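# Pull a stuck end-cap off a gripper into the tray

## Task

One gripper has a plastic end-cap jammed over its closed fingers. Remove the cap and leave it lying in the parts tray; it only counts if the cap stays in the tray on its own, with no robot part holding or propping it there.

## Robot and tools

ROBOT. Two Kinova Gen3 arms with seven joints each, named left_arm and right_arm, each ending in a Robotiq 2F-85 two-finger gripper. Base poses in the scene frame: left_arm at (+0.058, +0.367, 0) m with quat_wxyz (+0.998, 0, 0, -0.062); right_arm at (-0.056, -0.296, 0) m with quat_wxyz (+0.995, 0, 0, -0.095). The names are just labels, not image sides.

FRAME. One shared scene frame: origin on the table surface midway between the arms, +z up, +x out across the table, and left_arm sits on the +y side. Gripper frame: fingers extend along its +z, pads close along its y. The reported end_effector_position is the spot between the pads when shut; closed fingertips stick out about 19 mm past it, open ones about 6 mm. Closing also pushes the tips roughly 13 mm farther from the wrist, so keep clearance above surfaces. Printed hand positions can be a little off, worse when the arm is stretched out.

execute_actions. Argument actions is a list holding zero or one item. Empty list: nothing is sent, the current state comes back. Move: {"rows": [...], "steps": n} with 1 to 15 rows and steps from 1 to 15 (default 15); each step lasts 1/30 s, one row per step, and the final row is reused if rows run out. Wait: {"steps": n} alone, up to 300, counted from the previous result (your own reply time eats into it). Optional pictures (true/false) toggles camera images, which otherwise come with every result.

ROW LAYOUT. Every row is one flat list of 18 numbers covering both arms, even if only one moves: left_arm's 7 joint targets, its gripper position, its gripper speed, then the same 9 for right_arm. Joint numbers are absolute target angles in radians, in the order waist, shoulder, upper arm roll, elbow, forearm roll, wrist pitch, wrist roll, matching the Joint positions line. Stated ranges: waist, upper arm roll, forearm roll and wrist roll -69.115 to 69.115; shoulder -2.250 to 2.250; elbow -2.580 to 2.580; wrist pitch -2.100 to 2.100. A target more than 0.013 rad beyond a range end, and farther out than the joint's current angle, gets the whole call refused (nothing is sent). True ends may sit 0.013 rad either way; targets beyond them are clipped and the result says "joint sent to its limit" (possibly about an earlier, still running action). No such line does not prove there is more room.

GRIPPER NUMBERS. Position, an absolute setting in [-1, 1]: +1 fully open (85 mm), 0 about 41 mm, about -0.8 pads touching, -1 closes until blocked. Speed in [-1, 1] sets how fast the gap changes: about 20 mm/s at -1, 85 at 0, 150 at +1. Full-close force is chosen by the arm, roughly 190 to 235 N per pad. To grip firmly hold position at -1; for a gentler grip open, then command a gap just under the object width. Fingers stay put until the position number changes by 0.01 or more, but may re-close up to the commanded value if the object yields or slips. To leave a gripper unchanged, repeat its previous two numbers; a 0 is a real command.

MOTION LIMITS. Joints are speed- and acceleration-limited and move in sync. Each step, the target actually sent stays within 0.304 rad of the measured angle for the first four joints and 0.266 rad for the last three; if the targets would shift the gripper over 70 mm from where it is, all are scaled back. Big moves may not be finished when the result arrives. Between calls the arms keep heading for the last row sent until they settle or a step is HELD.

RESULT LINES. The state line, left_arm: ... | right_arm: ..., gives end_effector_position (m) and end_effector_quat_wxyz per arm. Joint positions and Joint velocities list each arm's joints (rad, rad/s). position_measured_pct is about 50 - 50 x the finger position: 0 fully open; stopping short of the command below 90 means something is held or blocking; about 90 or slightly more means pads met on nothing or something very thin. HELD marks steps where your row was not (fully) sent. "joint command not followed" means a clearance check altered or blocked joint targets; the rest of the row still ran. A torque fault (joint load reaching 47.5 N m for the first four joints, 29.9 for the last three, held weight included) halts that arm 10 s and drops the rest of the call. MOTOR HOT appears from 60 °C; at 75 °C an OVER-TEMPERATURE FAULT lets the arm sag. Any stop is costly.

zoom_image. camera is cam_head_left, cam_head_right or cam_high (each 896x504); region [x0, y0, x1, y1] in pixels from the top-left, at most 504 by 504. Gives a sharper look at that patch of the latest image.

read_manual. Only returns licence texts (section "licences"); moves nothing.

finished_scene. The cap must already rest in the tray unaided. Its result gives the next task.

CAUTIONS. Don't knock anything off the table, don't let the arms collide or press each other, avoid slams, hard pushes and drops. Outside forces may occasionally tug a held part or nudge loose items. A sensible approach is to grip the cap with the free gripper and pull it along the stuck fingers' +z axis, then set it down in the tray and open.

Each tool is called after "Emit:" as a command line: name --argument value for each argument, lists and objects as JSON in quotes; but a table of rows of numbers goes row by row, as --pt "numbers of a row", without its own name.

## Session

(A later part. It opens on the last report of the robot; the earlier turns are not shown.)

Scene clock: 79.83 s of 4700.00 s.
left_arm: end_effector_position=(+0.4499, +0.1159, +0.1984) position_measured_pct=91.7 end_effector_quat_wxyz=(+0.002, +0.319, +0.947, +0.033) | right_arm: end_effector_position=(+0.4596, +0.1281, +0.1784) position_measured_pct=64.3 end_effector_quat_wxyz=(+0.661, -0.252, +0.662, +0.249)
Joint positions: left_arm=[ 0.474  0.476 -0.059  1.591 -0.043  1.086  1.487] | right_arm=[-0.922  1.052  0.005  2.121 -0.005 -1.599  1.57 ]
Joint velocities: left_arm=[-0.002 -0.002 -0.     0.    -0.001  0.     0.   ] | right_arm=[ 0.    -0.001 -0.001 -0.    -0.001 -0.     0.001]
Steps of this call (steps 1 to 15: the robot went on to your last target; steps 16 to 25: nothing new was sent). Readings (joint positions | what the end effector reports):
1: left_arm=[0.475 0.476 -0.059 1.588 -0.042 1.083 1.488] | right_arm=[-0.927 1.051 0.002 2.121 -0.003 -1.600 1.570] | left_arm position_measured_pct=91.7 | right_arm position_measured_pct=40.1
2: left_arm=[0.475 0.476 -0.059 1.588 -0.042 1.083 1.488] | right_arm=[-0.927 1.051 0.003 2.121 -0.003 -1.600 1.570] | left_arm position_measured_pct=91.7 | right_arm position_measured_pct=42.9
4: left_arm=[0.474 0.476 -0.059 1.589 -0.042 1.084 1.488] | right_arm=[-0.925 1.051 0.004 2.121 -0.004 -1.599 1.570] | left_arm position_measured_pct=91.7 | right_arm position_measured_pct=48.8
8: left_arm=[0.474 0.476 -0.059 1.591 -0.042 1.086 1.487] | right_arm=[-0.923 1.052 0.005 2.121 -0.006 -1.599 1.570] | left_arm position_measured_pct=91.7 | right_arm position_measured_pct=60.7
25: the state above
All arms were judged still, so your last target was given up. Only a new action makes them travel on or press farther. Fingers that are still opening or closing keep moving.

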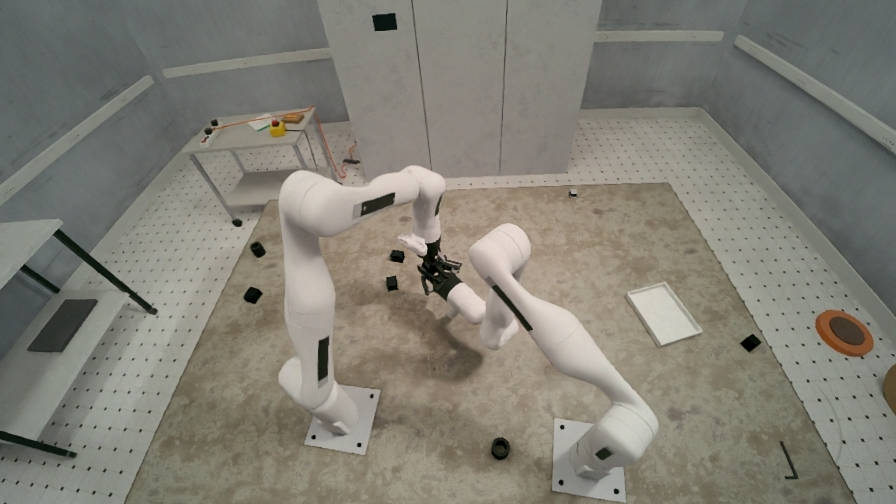

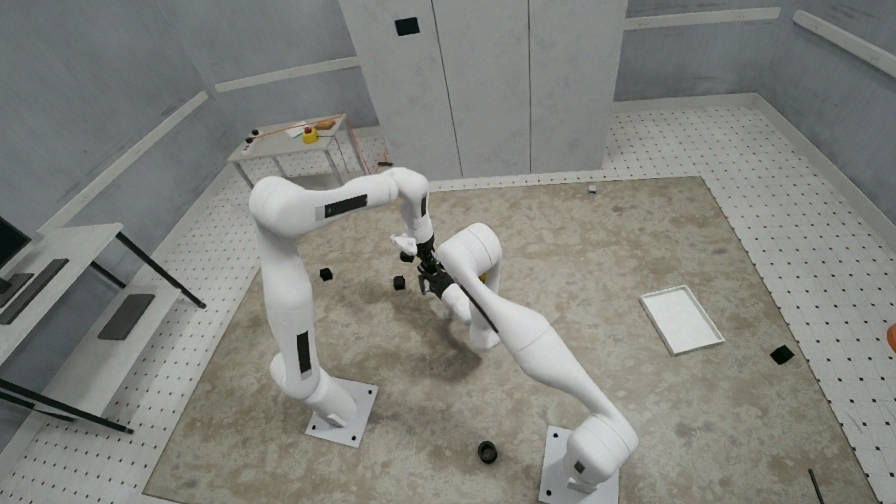

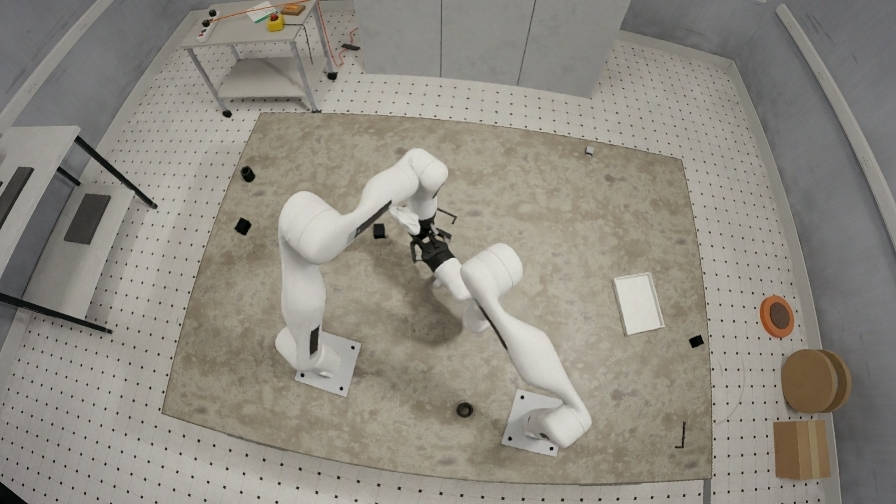

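Emit:
execute_actions --actions '[{"rows":[[0.476,0.40,-0.057,1.40,-0.04,1.34,1.488,-1,0,-0.922,1.05,0,2.12,0,-1.6,1.57,-1,0]]}]'

Scene clock: 82.23 s of 4700.00 s.
left_arm: end_effector_position=(+0.4522, +0.1111, +0.2891) position_measured_pct=91.7 end_effector_quat_wxyz=(+0.008, +0.315, +0.949, +0.030) | right_arm: end_effector_position=(+0.4576, +0.1313, +0.1803) position_measured_pct=64.3 end_effector_quat_wxyz=(+0.661, -0.253, +0.660, +0.253)
Joint positions: left_arm=[ 0.476  0.401 -0.057  1.402 -0.04   1.338  1.488] | right_arm=[-0.922  1.05  -0.     2.12   0.    -1.6    1.57 ]
Joint velocities: left_arm=[ 0.001 -0.012  0.    -0.021  0.002  0.026 -0.001] | right_arm=[-0.001  0.003  0.003  0.001 -0.001 -0.     0.002]
Steps of this call (steps 1 to 57: nothing new was sent; steps 58 to 72: all 15 steps of this action). Readings (joint positions | what the end effector reports):
58: left_arm=[0.474 0.476 -0.059 1.590 -0.043 1.087 1.487] | right_arm=[-0.921 1.052 0.005 2.121 -0.005 -1.599 1.570] | left_arm position_measured_pct=91.7 | right_arm position_measured_pct=64.3
59: left_arm=[0.474 0.474 -0.059 1.585 -0.043 1.093 1.487] | right_arm=[-0.919 1.051 0.004 2.121 -0.004 -1.601 1.570] | left_arm position_measured_pct=91.7 | right_arm position_measured_pct=64.3
61: left_arm=[0.474 0.466 -0.060 1.559 -0.043 1.130 1.487] | right_arm=[-0.918 1.045 0.003 2.118 -0.003 -1.607 1.570] | left_arm position_measured_pct=91.7 | right_arm position_measured_pct=64.3
65: left_arm=[0.475 0.426 -0.057 1.460 -0.040 1.259 1.488] | right_arm=[-0.919 1.047 0.001 2.119 -0.000 -1.600 1.570] | left_arm position_measured_pct=91.7 | right_arm position_measured_pct=64.3
72: the state above

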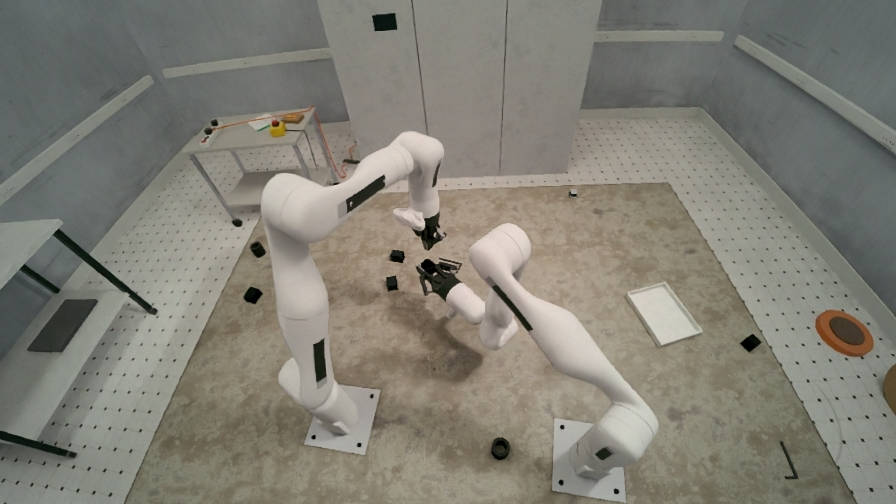

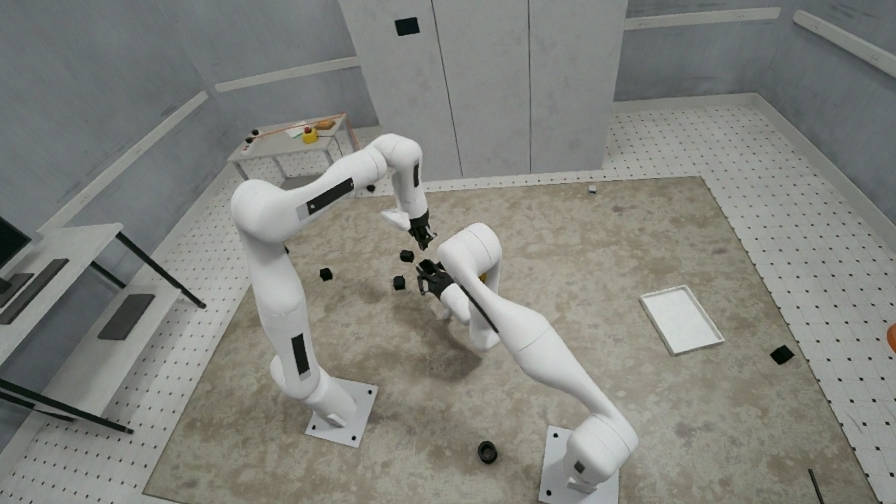

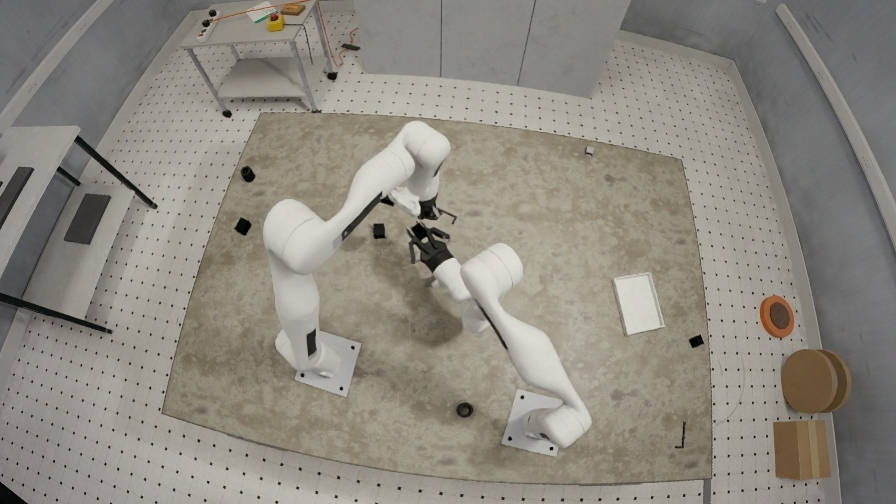

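Emit:
execute_actions --actions '[{"rows":[[0.476,0.40,-0.057,1.40,-0.04,1.34,1.488,-1,0,0.366,0.85,0,2.35,0,-1.63,1.57,-1,0]]}]' --pictures false

Emit:
execute_actions --actions '[{"steps":40}]' --pictures false

Emit:
execute_actions --actions '[{"rows":[[0.476,0.40,-0.057,1.40,-0.04,1.34,1.488,-1,0,0.366,0.85,0,2.35,0,-0.93,1.57,-1,0]]}]' --pictures false

Emit:
execute_actions --actions '[{"steps":15}]'

Scene clock: 88.73 s of 4700.00 s.
left_arm: end_effector_position=(+0.4522, +0.1110, +0.2901) position_measured_pct=91.7 end_effector_quat_wxyz=(+0.008, +0.315, +0.949, +0.029) | right_arm: end_effector_position=(+0.5185, -0.0261, +0.2231) position_measured_pct=64.3 end_effector_quat_wxyz=(+0.687, -0.167, +0.687, +0.168)
Joint positions: left_arm=[ 0.476  0.4   -0.057  1.4   -0.04   1.34   1.488] | right_arm=[-0.668  0.929 -0.001  2.258  0.    -1.618  1.57 ]
Joint velocities: left_arm=[-0.     0.002 -0.    -0.    -0.001 -0.    -0.   ] | right_arm=[ 0.604 -0.177  0.002  0.207 -0.002 -0.028 -0.   ]
Steps of this call (steps 1 to 15: the robot went on to your last target; steps 16 to 90: nothing new was sent; then 3.00 s passed at rest; steps 91 to 105: all 15 steps of this action). Readings (joint positions | what the end effector reports):
91: left_arm=[0.476 0.400 -0.057 1.400 -0.040 1.340 1.488] | right_arm=[-0.921 1.049 -0.000 2.121 0.000 -1.600 1.570] | left_arm position_measured_pct=91.7 | right_arm position_measured_pct=64.3
92: left_arm=[0.476 0.400 -0.057 1.400 -0.040 1.340 1.488] | right_arm=[-0.914 1.045 -0.002 2.125 0.001 -1.600 1.570] | left_arm position_measured_pct=91.7 | right_arm position_measured_pct=64.3
94: left_arm=[0.476 0.400 -0.057 1.400 -0.040 1.340 1.488] | right_arm=[-0.885 1.025 -0.003 2.146 0.002 -1.602 1.570] | left_arm position_measured_pct=91.7 | right_arm position_measured_pct=64.3
98: left_arm=[0.476 0.400 -0.057 1.400 -0.040 1.340 1.488] | right_arm=[-0.806 0.981 -0.001 2.196 0.000 -1.610 1.570] | left_arm position_measured_pct=91.7 | right_arm position_measured_pct=64.3
105: the state above

Scene clock: 90.07 s of 4700.00 s.
left_arm: end_effector_position=(+0.4522, +0.1110, +0.2901) position_measured_pct=91.7 end_effector_quat_wxyz=(+0.008, +0.315, +0.949, +0.029) | right_arm: end_effector_position=(+0.5068, -0.5343, +0.2479) position_measured_pct=64.3 end_effector_quat_wxyz=(+0.696, +0.127, +0.695, -0.126)
Joint positions: left_arm=[ 0.476  0.4   -0.057  1.4   -0.04   1.34   1.488] | right_arm=[ 0.17   0.853  0.     2.346 -0.    -1.63   1.57 ]
Joint velocities: left_arm=[-0.     0.002  0.    -0.     0.001  0.     0.   ] | right_arm=[ 0.636 -0.011 -0.002  0.011  0.001 -0.002  0.001]
Steps of this call (steps 1 to 40: the robot went on to your last target). Readings (joint positions | what the end effector reports):
1: left_arm=[0.476 0.400 -0.057 1.400 -0.040 1.340 1.488] | right_arm=[-0.648 0.923 -0.000 2.265 0.000 -1.619 1.570] | left_arm position_measured_pct=91.7 | right_arm position_measured_pct=64.3
2: left_arm=[0.476 0.400 -0.057 1.400 -0.040 1.340 1.488] | right_arm=[-0.628 0.918 -0.000 2.271 0.000 -1.620 1.570] | left_arm position_measured_pct=91.7 | right_arm position_measured_pct=64.3
4: left_arm=[0.476 0.400 -0.057 1.400 -0.040 1.340 1.488] | right_arm=[-0.587 0.909 -0.000 2.282 0.000 -1.621 1.570] | left_arm position_measured_pct=91.7 | right_arm position_measured_pct=64.3
8: left_arm=[0.476 0.400 -0.057 1.400 -0.040 1.340 1.488] | right_arm=[-0.505 0.893 -0.000 2.300 0.000 -1.624 1.570] | left_arm position_measured_pct=91.7 | right_arm position_measured_pct=64.3
40: the state above

Scene clock: 90.57 s of 4700.00 s.
left_arm: end_effector_position=(+0.4522, +0.1110, +0.2901) position_measured_pct=91.7 end_effector_quat_wxyz=(+0.008, +0.315, +0.949, +0.029) | right_arm: end_effector_position=(+0.4265, -0.6149, +0.1115) position_measured_pct=64.3 end_effector_quat_wxyz=(+0.510, +0.227, +0.818, -0.141)
Joint positions: left_arm=[ 0.476  0.4   -0.057  1.4   -0.04   1.34   1.488] | right_arm=[ 0.351  0.85   0.001  2.349 -0.    -1.172  1.57 ]
Joint velocities: left_arm=[-0.     0.001  0.    -0.     0.    -0.    -0.001] | right_arm=[ 0.102 -0.    -0.001  0.003  0.002  1.215  0.   ]
Steps of this call (steps 1 to 15: all 15 steps of this action). Readings (joint positions | what the end effector reports):
1: left_arm=[0.476 0.400 -0.057 1.400 -0.040 1.340 1.488] | right_arm=[0.191 0.853 0.000 2.346 -0.000 -1.629 1.570] | left_arm position_measured_pct=91.7 | right_arm position_measured_pct=64.3
2: left_arm=[0.476 0.400 -0.057 1.400 -0.040 1.340 1.488] | right_arm=[0.210 0.853 0.000 2.347 -0.000 -1.625 1.570] | left_arm position_measured_pct=91.7 | right_arm position_measured_pct=64.3
4: left_arm=[0.476 0.400 -0.057 1.400 -0.040 1.340 1.488] | right_arm=[0.244 0.851 0.001 2.347 -0.000 -1.589 1.570] | left_arm position_measured_pct=91.7 | right_arm position_measured_pct=64.3
8: left_arm=[0.476 0.400 -0.057 1.400 -0.040 1.340 1.488] | right_arm=[0.302 0.850 0.001 2.348 -0.000 -1.448 1.570] | left_arm position_measured_pct=91.7 | right_arm position_measured_pct=64.3
15: the state above

Scene clock: 91.07 s of 4700.00 s.
left_arm: end_effector_position=(+0.4522, +0.1110, +0.2901) position_measured_pct=91.7 end_effector_quat_wxyz=(+0.008, +0.315, +0.949, +0.029) | right_arm: end_effector_position=(+0.3867, -0.6001, +0.0483) position_measured_pct=64.3 end_effector_quat_wxyz=(+0.406, +0.249, +0.872, -0.116)
Joint positions: left_arm=[ 0.476  0.4   -0.057  1.4   -0.04   1.34   1.488] | right_arm=[ 0.366  0.85   0.     2.35  -0.    -0.93   1.57 ]
Joint velocities: left_arm=[ 0.001  0.    -0.     0.    -0.002 -0.     0.001] | right_arm=[ 0.001 -0.002 -0.002 -0.002  0.     0.005  0.002]
Steps of this call (steps 1 to 15: the robot went on to your last target). Readings (joint positions | what the end effector reports):
1: left_arm=[0.476 0.400 -0.057 1.400 -0.040 1.340 1.488] | right_arm=[0.354 0.850 0.000 2.350 -0.000 -1.132 1.570] | left_arm position_measured_pct=91.7 | right_arm position_measured_pct=64.3
2: left_arm=[0.476 0.400 -0.057 1.400 -0.040 1.340 1.488] | right_arm=[0.356 0.850 0.000 2.350 -0.000 -1.091 1.570] | left_arm position_measured_pct=91.7 | right_arm position_measured_pct=64.3
4: left_arm=[0.476 0.400 -0.057 1.400 -0.040 1.340 1.488] | right_arm=[0.361 0.850 0.000 2.350 -0.000 -1.016 1.570] | left_arm position_measured_pct=91.7 | right_arm position_measured_pct=64.3
8: left_arm=[0.476 0.400 -0.057 1.400 -0.040 1.340 1.488] | right_arm=[0.365 0.851 0.000 2.351 -0.000 -0.939 1.570] | left_arm position_measured_pct=91.7 | right_arm position_measured_pct=64.3
15: the state above

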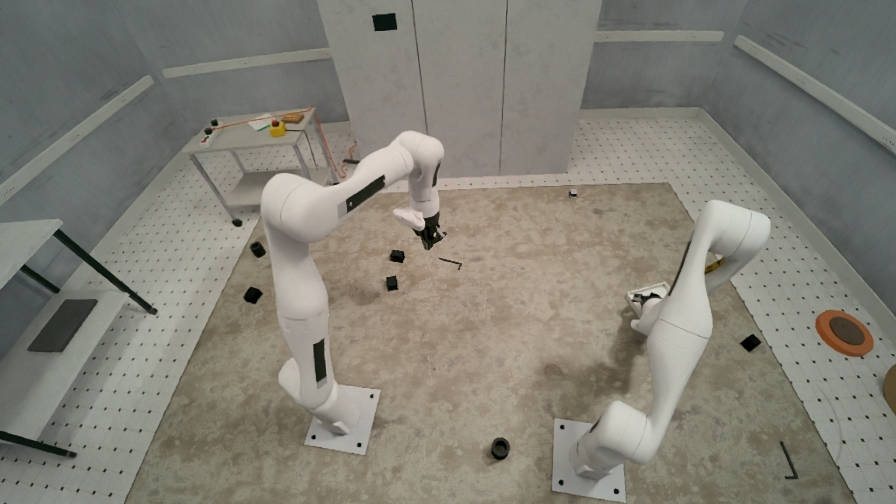

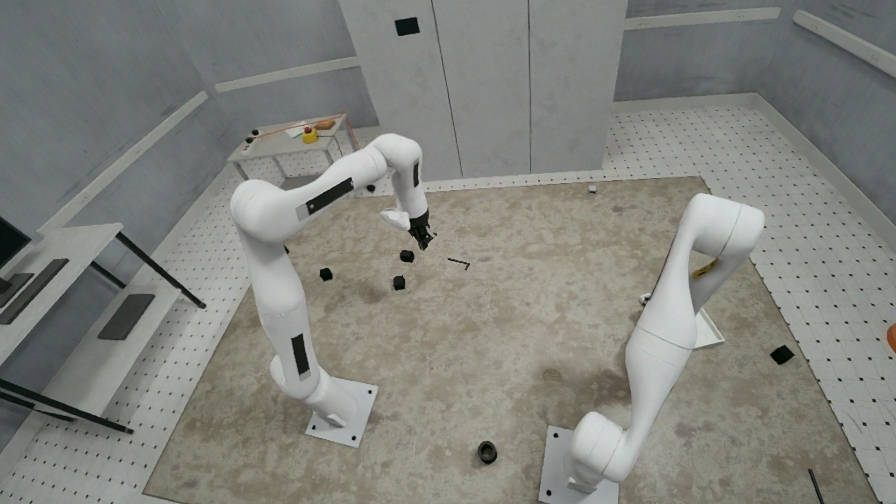

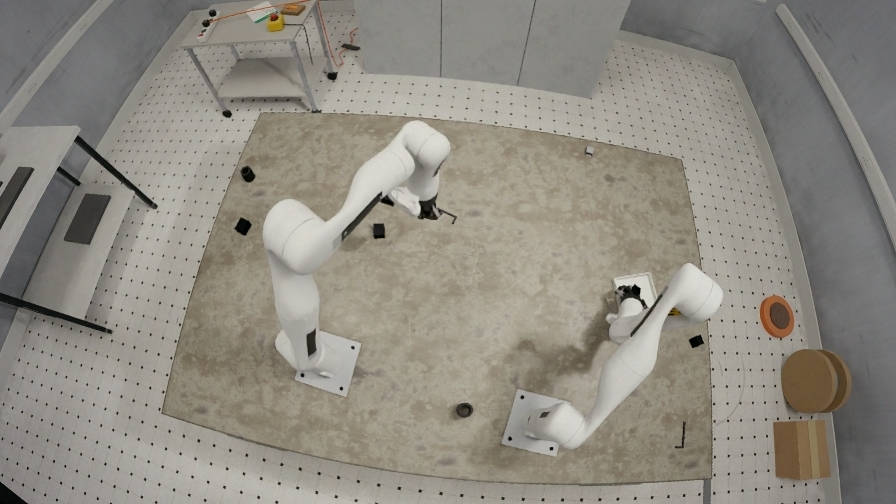

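Over the tray. Release and lift.

Emit:
execute_actions --actions '[{"rows":[[0.476,0.40,-0.057,1.40,-0.04,1.34,1.488,-1,0,0.366,0.85,0,2.35,0,-0.93,1.57,0.2,0]]}]' --pictures false

Emit:
execute_actions --actions '[{"rows":[[0.476,0.40,-0.057,1.40,-0.04,1.34,1.488,-1,0,0.366,0.6,0,2.35,0,-1.3,1.57,0.2,0]]}]' --pictures false

Emit:
execute_actions --actions '[{"rows":[[0.476,0.40,-0.057,1.40,-0.04,1.34,1.488,-1,0,-0.2,0.6,0,2.35,0,-1.3,1.57,0.2,0]]}]' --pictures false

Emit:
execute_actions --actions '[{"steps":15}]'

Scene clock: 96.00 s of 4700.00 s.
left_arm: end_effector_position=(+0.4522, +0.1110, +0.2901) position_measured_pct=91.7 end_effector_quat_wxyz=(+0.008, +0.315, +0.949, +0.029) | right_arm: end_effector_position=(+0.3866, -0.6002, +0.0483) position_measured_pct=40.1 end_effector_quat_wxyz=(+0.406, +0.249, +0.872, -0.116)
Joint positions: left_arm=[ 0.476  0.4   -0.057  1.4   -0.04   1.34   1.488] | right_arm=[ 0.366  0.85  -0.     2.35   0.    -0.93   1.57 ]
Joint velocities: left_arm=[ 0.001 -0.001  0.    -0.    -0.001 -0.    -0.001] | right_arm=[-0.001  0.     0.001  0.    -0.     0.     0.001]
Steps of this call (steps 1 to 15: the robot went on to your last target; steps 16 to 90: nothing new was sent; then 1.43 s passed at rest; steps 91 to 105: all 15 steps of this action). Readings (joint positions | what the end effector reports):
91: left_arm=[0.476 0.400 -0.057 1.400 -0.040 1.340 1.488] | right_arm=[0.366 0.850 -0.000 2.350 0.000 -0.930 1.570] | left_arm position_measured_pct=91.7 | right_arm position_measured_pct=64.3
92: left_arm=[0.476 0.400 -0.057 1.400 -0.040 1.340 1.488] | right_arm=[0.366 0.850 -0.000 2.350 0.000 -0.930 1.570] | left_arm position_measured_pct=91.7 | right_arm position_measured_pct=64.3
94: left_arm=[0.476 0.400 -0.057 1.400 -0.040 1.340 1.488] | right_arm=[0.366 0.850 0.000 2.350 0.000 -0.930 1.570] | left_arm position_measured_pct=91.7 | right_arm position_measured_pct=59.5
98: left_arm=[0.476 0.400 -0.057 1.400 -0.040 1.340 1.488] | right_arm=[0.366 0.850 -0.000 2.350 0.000 -0.930 1.570] | left_arm position_measured_pct=91.7 | right_arm position_measured_pct=48.0
105: the state above

Scene clock: 96.50 s of 4700.00 s.
left_arm: end_effector_position=(+0.4522, +0.1110, +0.2901) position_measured_pct=91.7 end_effector_quat_wxyz=(+0.008, +0.315, +0.949, +0.029) | right_arm: end_effector_position=(+0.4426, -0.6349, +0.2334) position_measured_pct=40.1 end_effector_quat_wxyz=(+0.595, +0.216, +0.755, -0.170)
Joint positions: left_arm=[ 0.476  0.4   -0.057  1.4   -0.04   1.34   1.488] | right_arm=[ 0.366  0.658 -0.     2.35   0.    -1.201  1.57 ]
Joint velocities: left_arm=[ 0.     0.001 -0.     0.     0.001 -0.     0.001] | right_arm=[-0.    -0.4   -0.002 -0.     0.    -0.68  -0.   ]
Steps of this call (steps 1 to 15: all 15 steps of this action). Readings (joint positions | what the end effector reports):
1: left_arm=[0.476 0.400 -0.057 1.400 -0.040 1.340 1.488] | right_arm=[0.366 0.849 -0.000 2.350 -0.000 -0.931 1.570] | left_arm position_measured_pct=91.7 | right_arm position_measured_pct=40.1
2: left_arm=[0.476 0.400 -0.057 1.400 -0.040 1.340 1.488] | right_arm=[0.366 0.842 -0.000 2.351 -0.000 -0.935 1.570] | left_arm position_measured_pct=91.7 | right_arm position_measured_pct=40.1
4: left_arm=[0.476 0.400 -0.057 1.400 -0.040 1.340 1.488] | right_arm=[0.366 0.814 -0.000 2.352 0.000 -0.962 1.570] | left_arm position_measured_pct=91.7 | right_arm position_measured_pct=40.1
8: left_arm=[0.476 0.400 -0.057 1.400 -0.040 1.340 1.488] | right_arm=[0.366 0.752 -0.000 2.350 -0.000 -1.042 1.570] | left_arm position_measured_pct=91.7 | right_arm position_measured_pct=40.1
15: the state above

Scene clock: 97.00 s of 4700.00 s.
left_arm: end_effector_position=(+0.4522, +0.1110, +0.2901) position_measured_pct=91.7 end_effector_quat_wxyz=(+0.008, +0.315, +0.949, +0.029) | right_arm: end_effector_position=(+0.5206, -0.4901, +0.2831) position_measured_pct=40.1 end_effector_quat_wxyz=(+0.658, +0.106, +0.739, -0.094)
Joint positions: left_arm=[ 0.476  0.4   -0.057  1.4   -0.04   1.34   1.488] | right_arm=[ 0.093  0.615  0.001  2.349 -0.    -1.278  1.57 ]
Joint velocities: left_arm=[ 0.     0.     0.     0.    -0.     0.    -0.001] | right_arm=[-0.638 -0.035 -0.001  0.001  0.    -0.055  0.001]
Steps of this call (steps 1 to 15: all 15 steps of this action). Readings (joint positions | what the end effector reports):
1: left_arm=[0.476 0.400 -0.057 1.400 -0.040 1.340 1.488] | right_arm=[0.365 0.646 0.000 2.350 -0.000 -1.223 1.570] | left_arm position_measured_pct=91.7 | right_arm position_measured_pct=40.1
2: left_arm=[0.476 0.400 -0.057 1.400 -0.040 1.340 1.488] | right_arm=[0.358 0.638 0.001 2.349 -0.001 -1.238 1.570] | left_arm position_measured_pct=91.7 | right_arm position_measured_pct=40.1
4: left_arm=[0.476 0.400 -0.057 1.400 -0.040 1.340 1.488] | right_arm=[0.329 0.634 0.002 2.349 -0.001 -1.247 1.570] | left_arm position_measured_pct=91.7 | right_arm position_measured_pct=40.1
8: left_arm=[0.476 0.400 -0.057 1.400 -0.040 1.340 1.488] | right_arm=[0.242 0.626 0.001 2.349 -0.000 -1.260 1.570] | left_arm position_measured_pct=91.7 | right_arm position_measured_pct=40.1
15: the state above

Scene clock: 97.50 s of 4700.00 s.
left_arm: end_effector_position=(+0.4522, +0.1110, +0.2901) position_measured_pct=91.7 end_effector_quat_wxyz=(+0.008, +0.315, +0.949, +0.029) | right_arm: end_effector_position=(+0.5522, -0.3223, +0.2983) position_measured_pct=40.1 end_effector_quat_wxyz=(+0.678, +0.001, +0.735, -0.000)
Joint positions: left_arm=[ 0.476  0.4   -0.057  1.4   -0.04   1.34   1.488] | right_arm=[-0.186  0.601 -0.001  2.35   0.001 -1.299  1.57 ]
Joint velocities: left_arm=[ 0.001  0.001  0.    -0.     0.001 -0.     0.   ] | right_arm=[-0.154 -0.008 -0.003  0.002 -0.001 -0.013 -0.001]
Steps of this call (steps 1 to 15: the robot went on to your last target). Readings (joint positions | what the end effector reports):
1: left_arm=[0.476 0.400 -0.057 1.400 -0.040 1.340 1.488] | right_arm=[0.072 0.614 0.000 2.349 -0.000 -1.279 1.570] | left_arm position_measured_pct=91.7 | right_arm position_measured_pct=40.1
2: left_arm=[0.476 0.400 -0.057 1.400 -0.040 1.340 1.488] | right_arm=[0.051 0.613 0.000 2.349 -0.000 -1.281 1.570] | left_arm position_measured_pct=91.7 | right_arm position_measured_pct=40.1
4: left_arm=[0.476 0.400 -0.057 1.400 -0.040 1.340 1.488] | right_arm=[0.008 0.610 0.000 2.349 -0.000 -1.284 1.570] | left_arm position_measured_pct=91.7 | right_arm position_measured_pct=40.1
8: left_arm=[0.476 0.400 -0.057 1.400 -0.040 1.340 1.488] | right_arm=[-0.077 0.606 0.000 2.350 -0.000 -1.291 1.570] | left_arm position_measured_pct=91.7 | right_arm position_measured_pct=40.1
15: the state above

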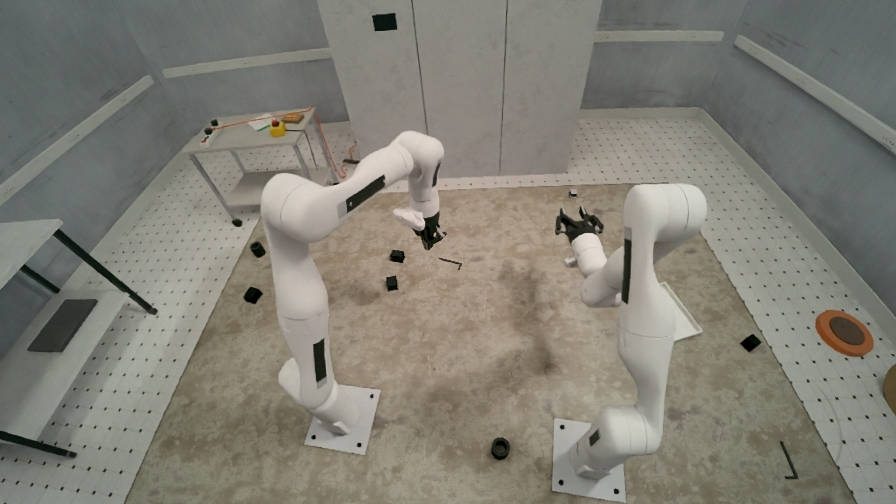

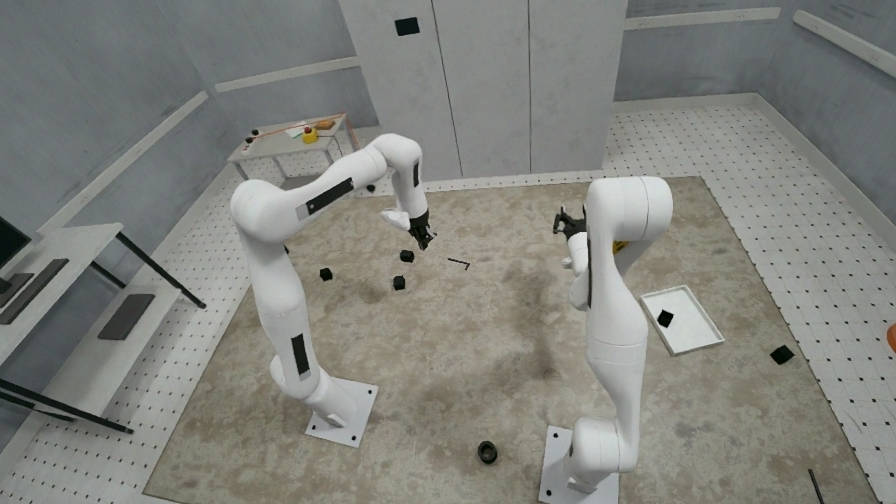

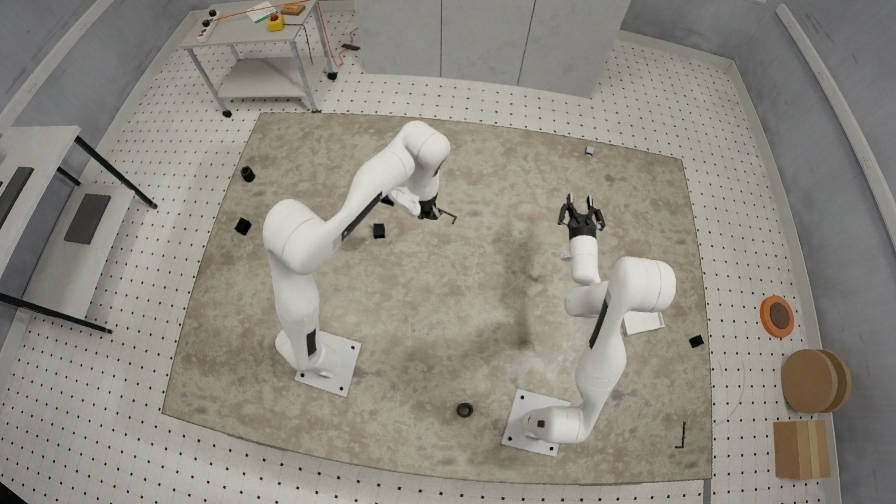

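Emit:
finished_scene --scene 1

The scene is finished: the task was done.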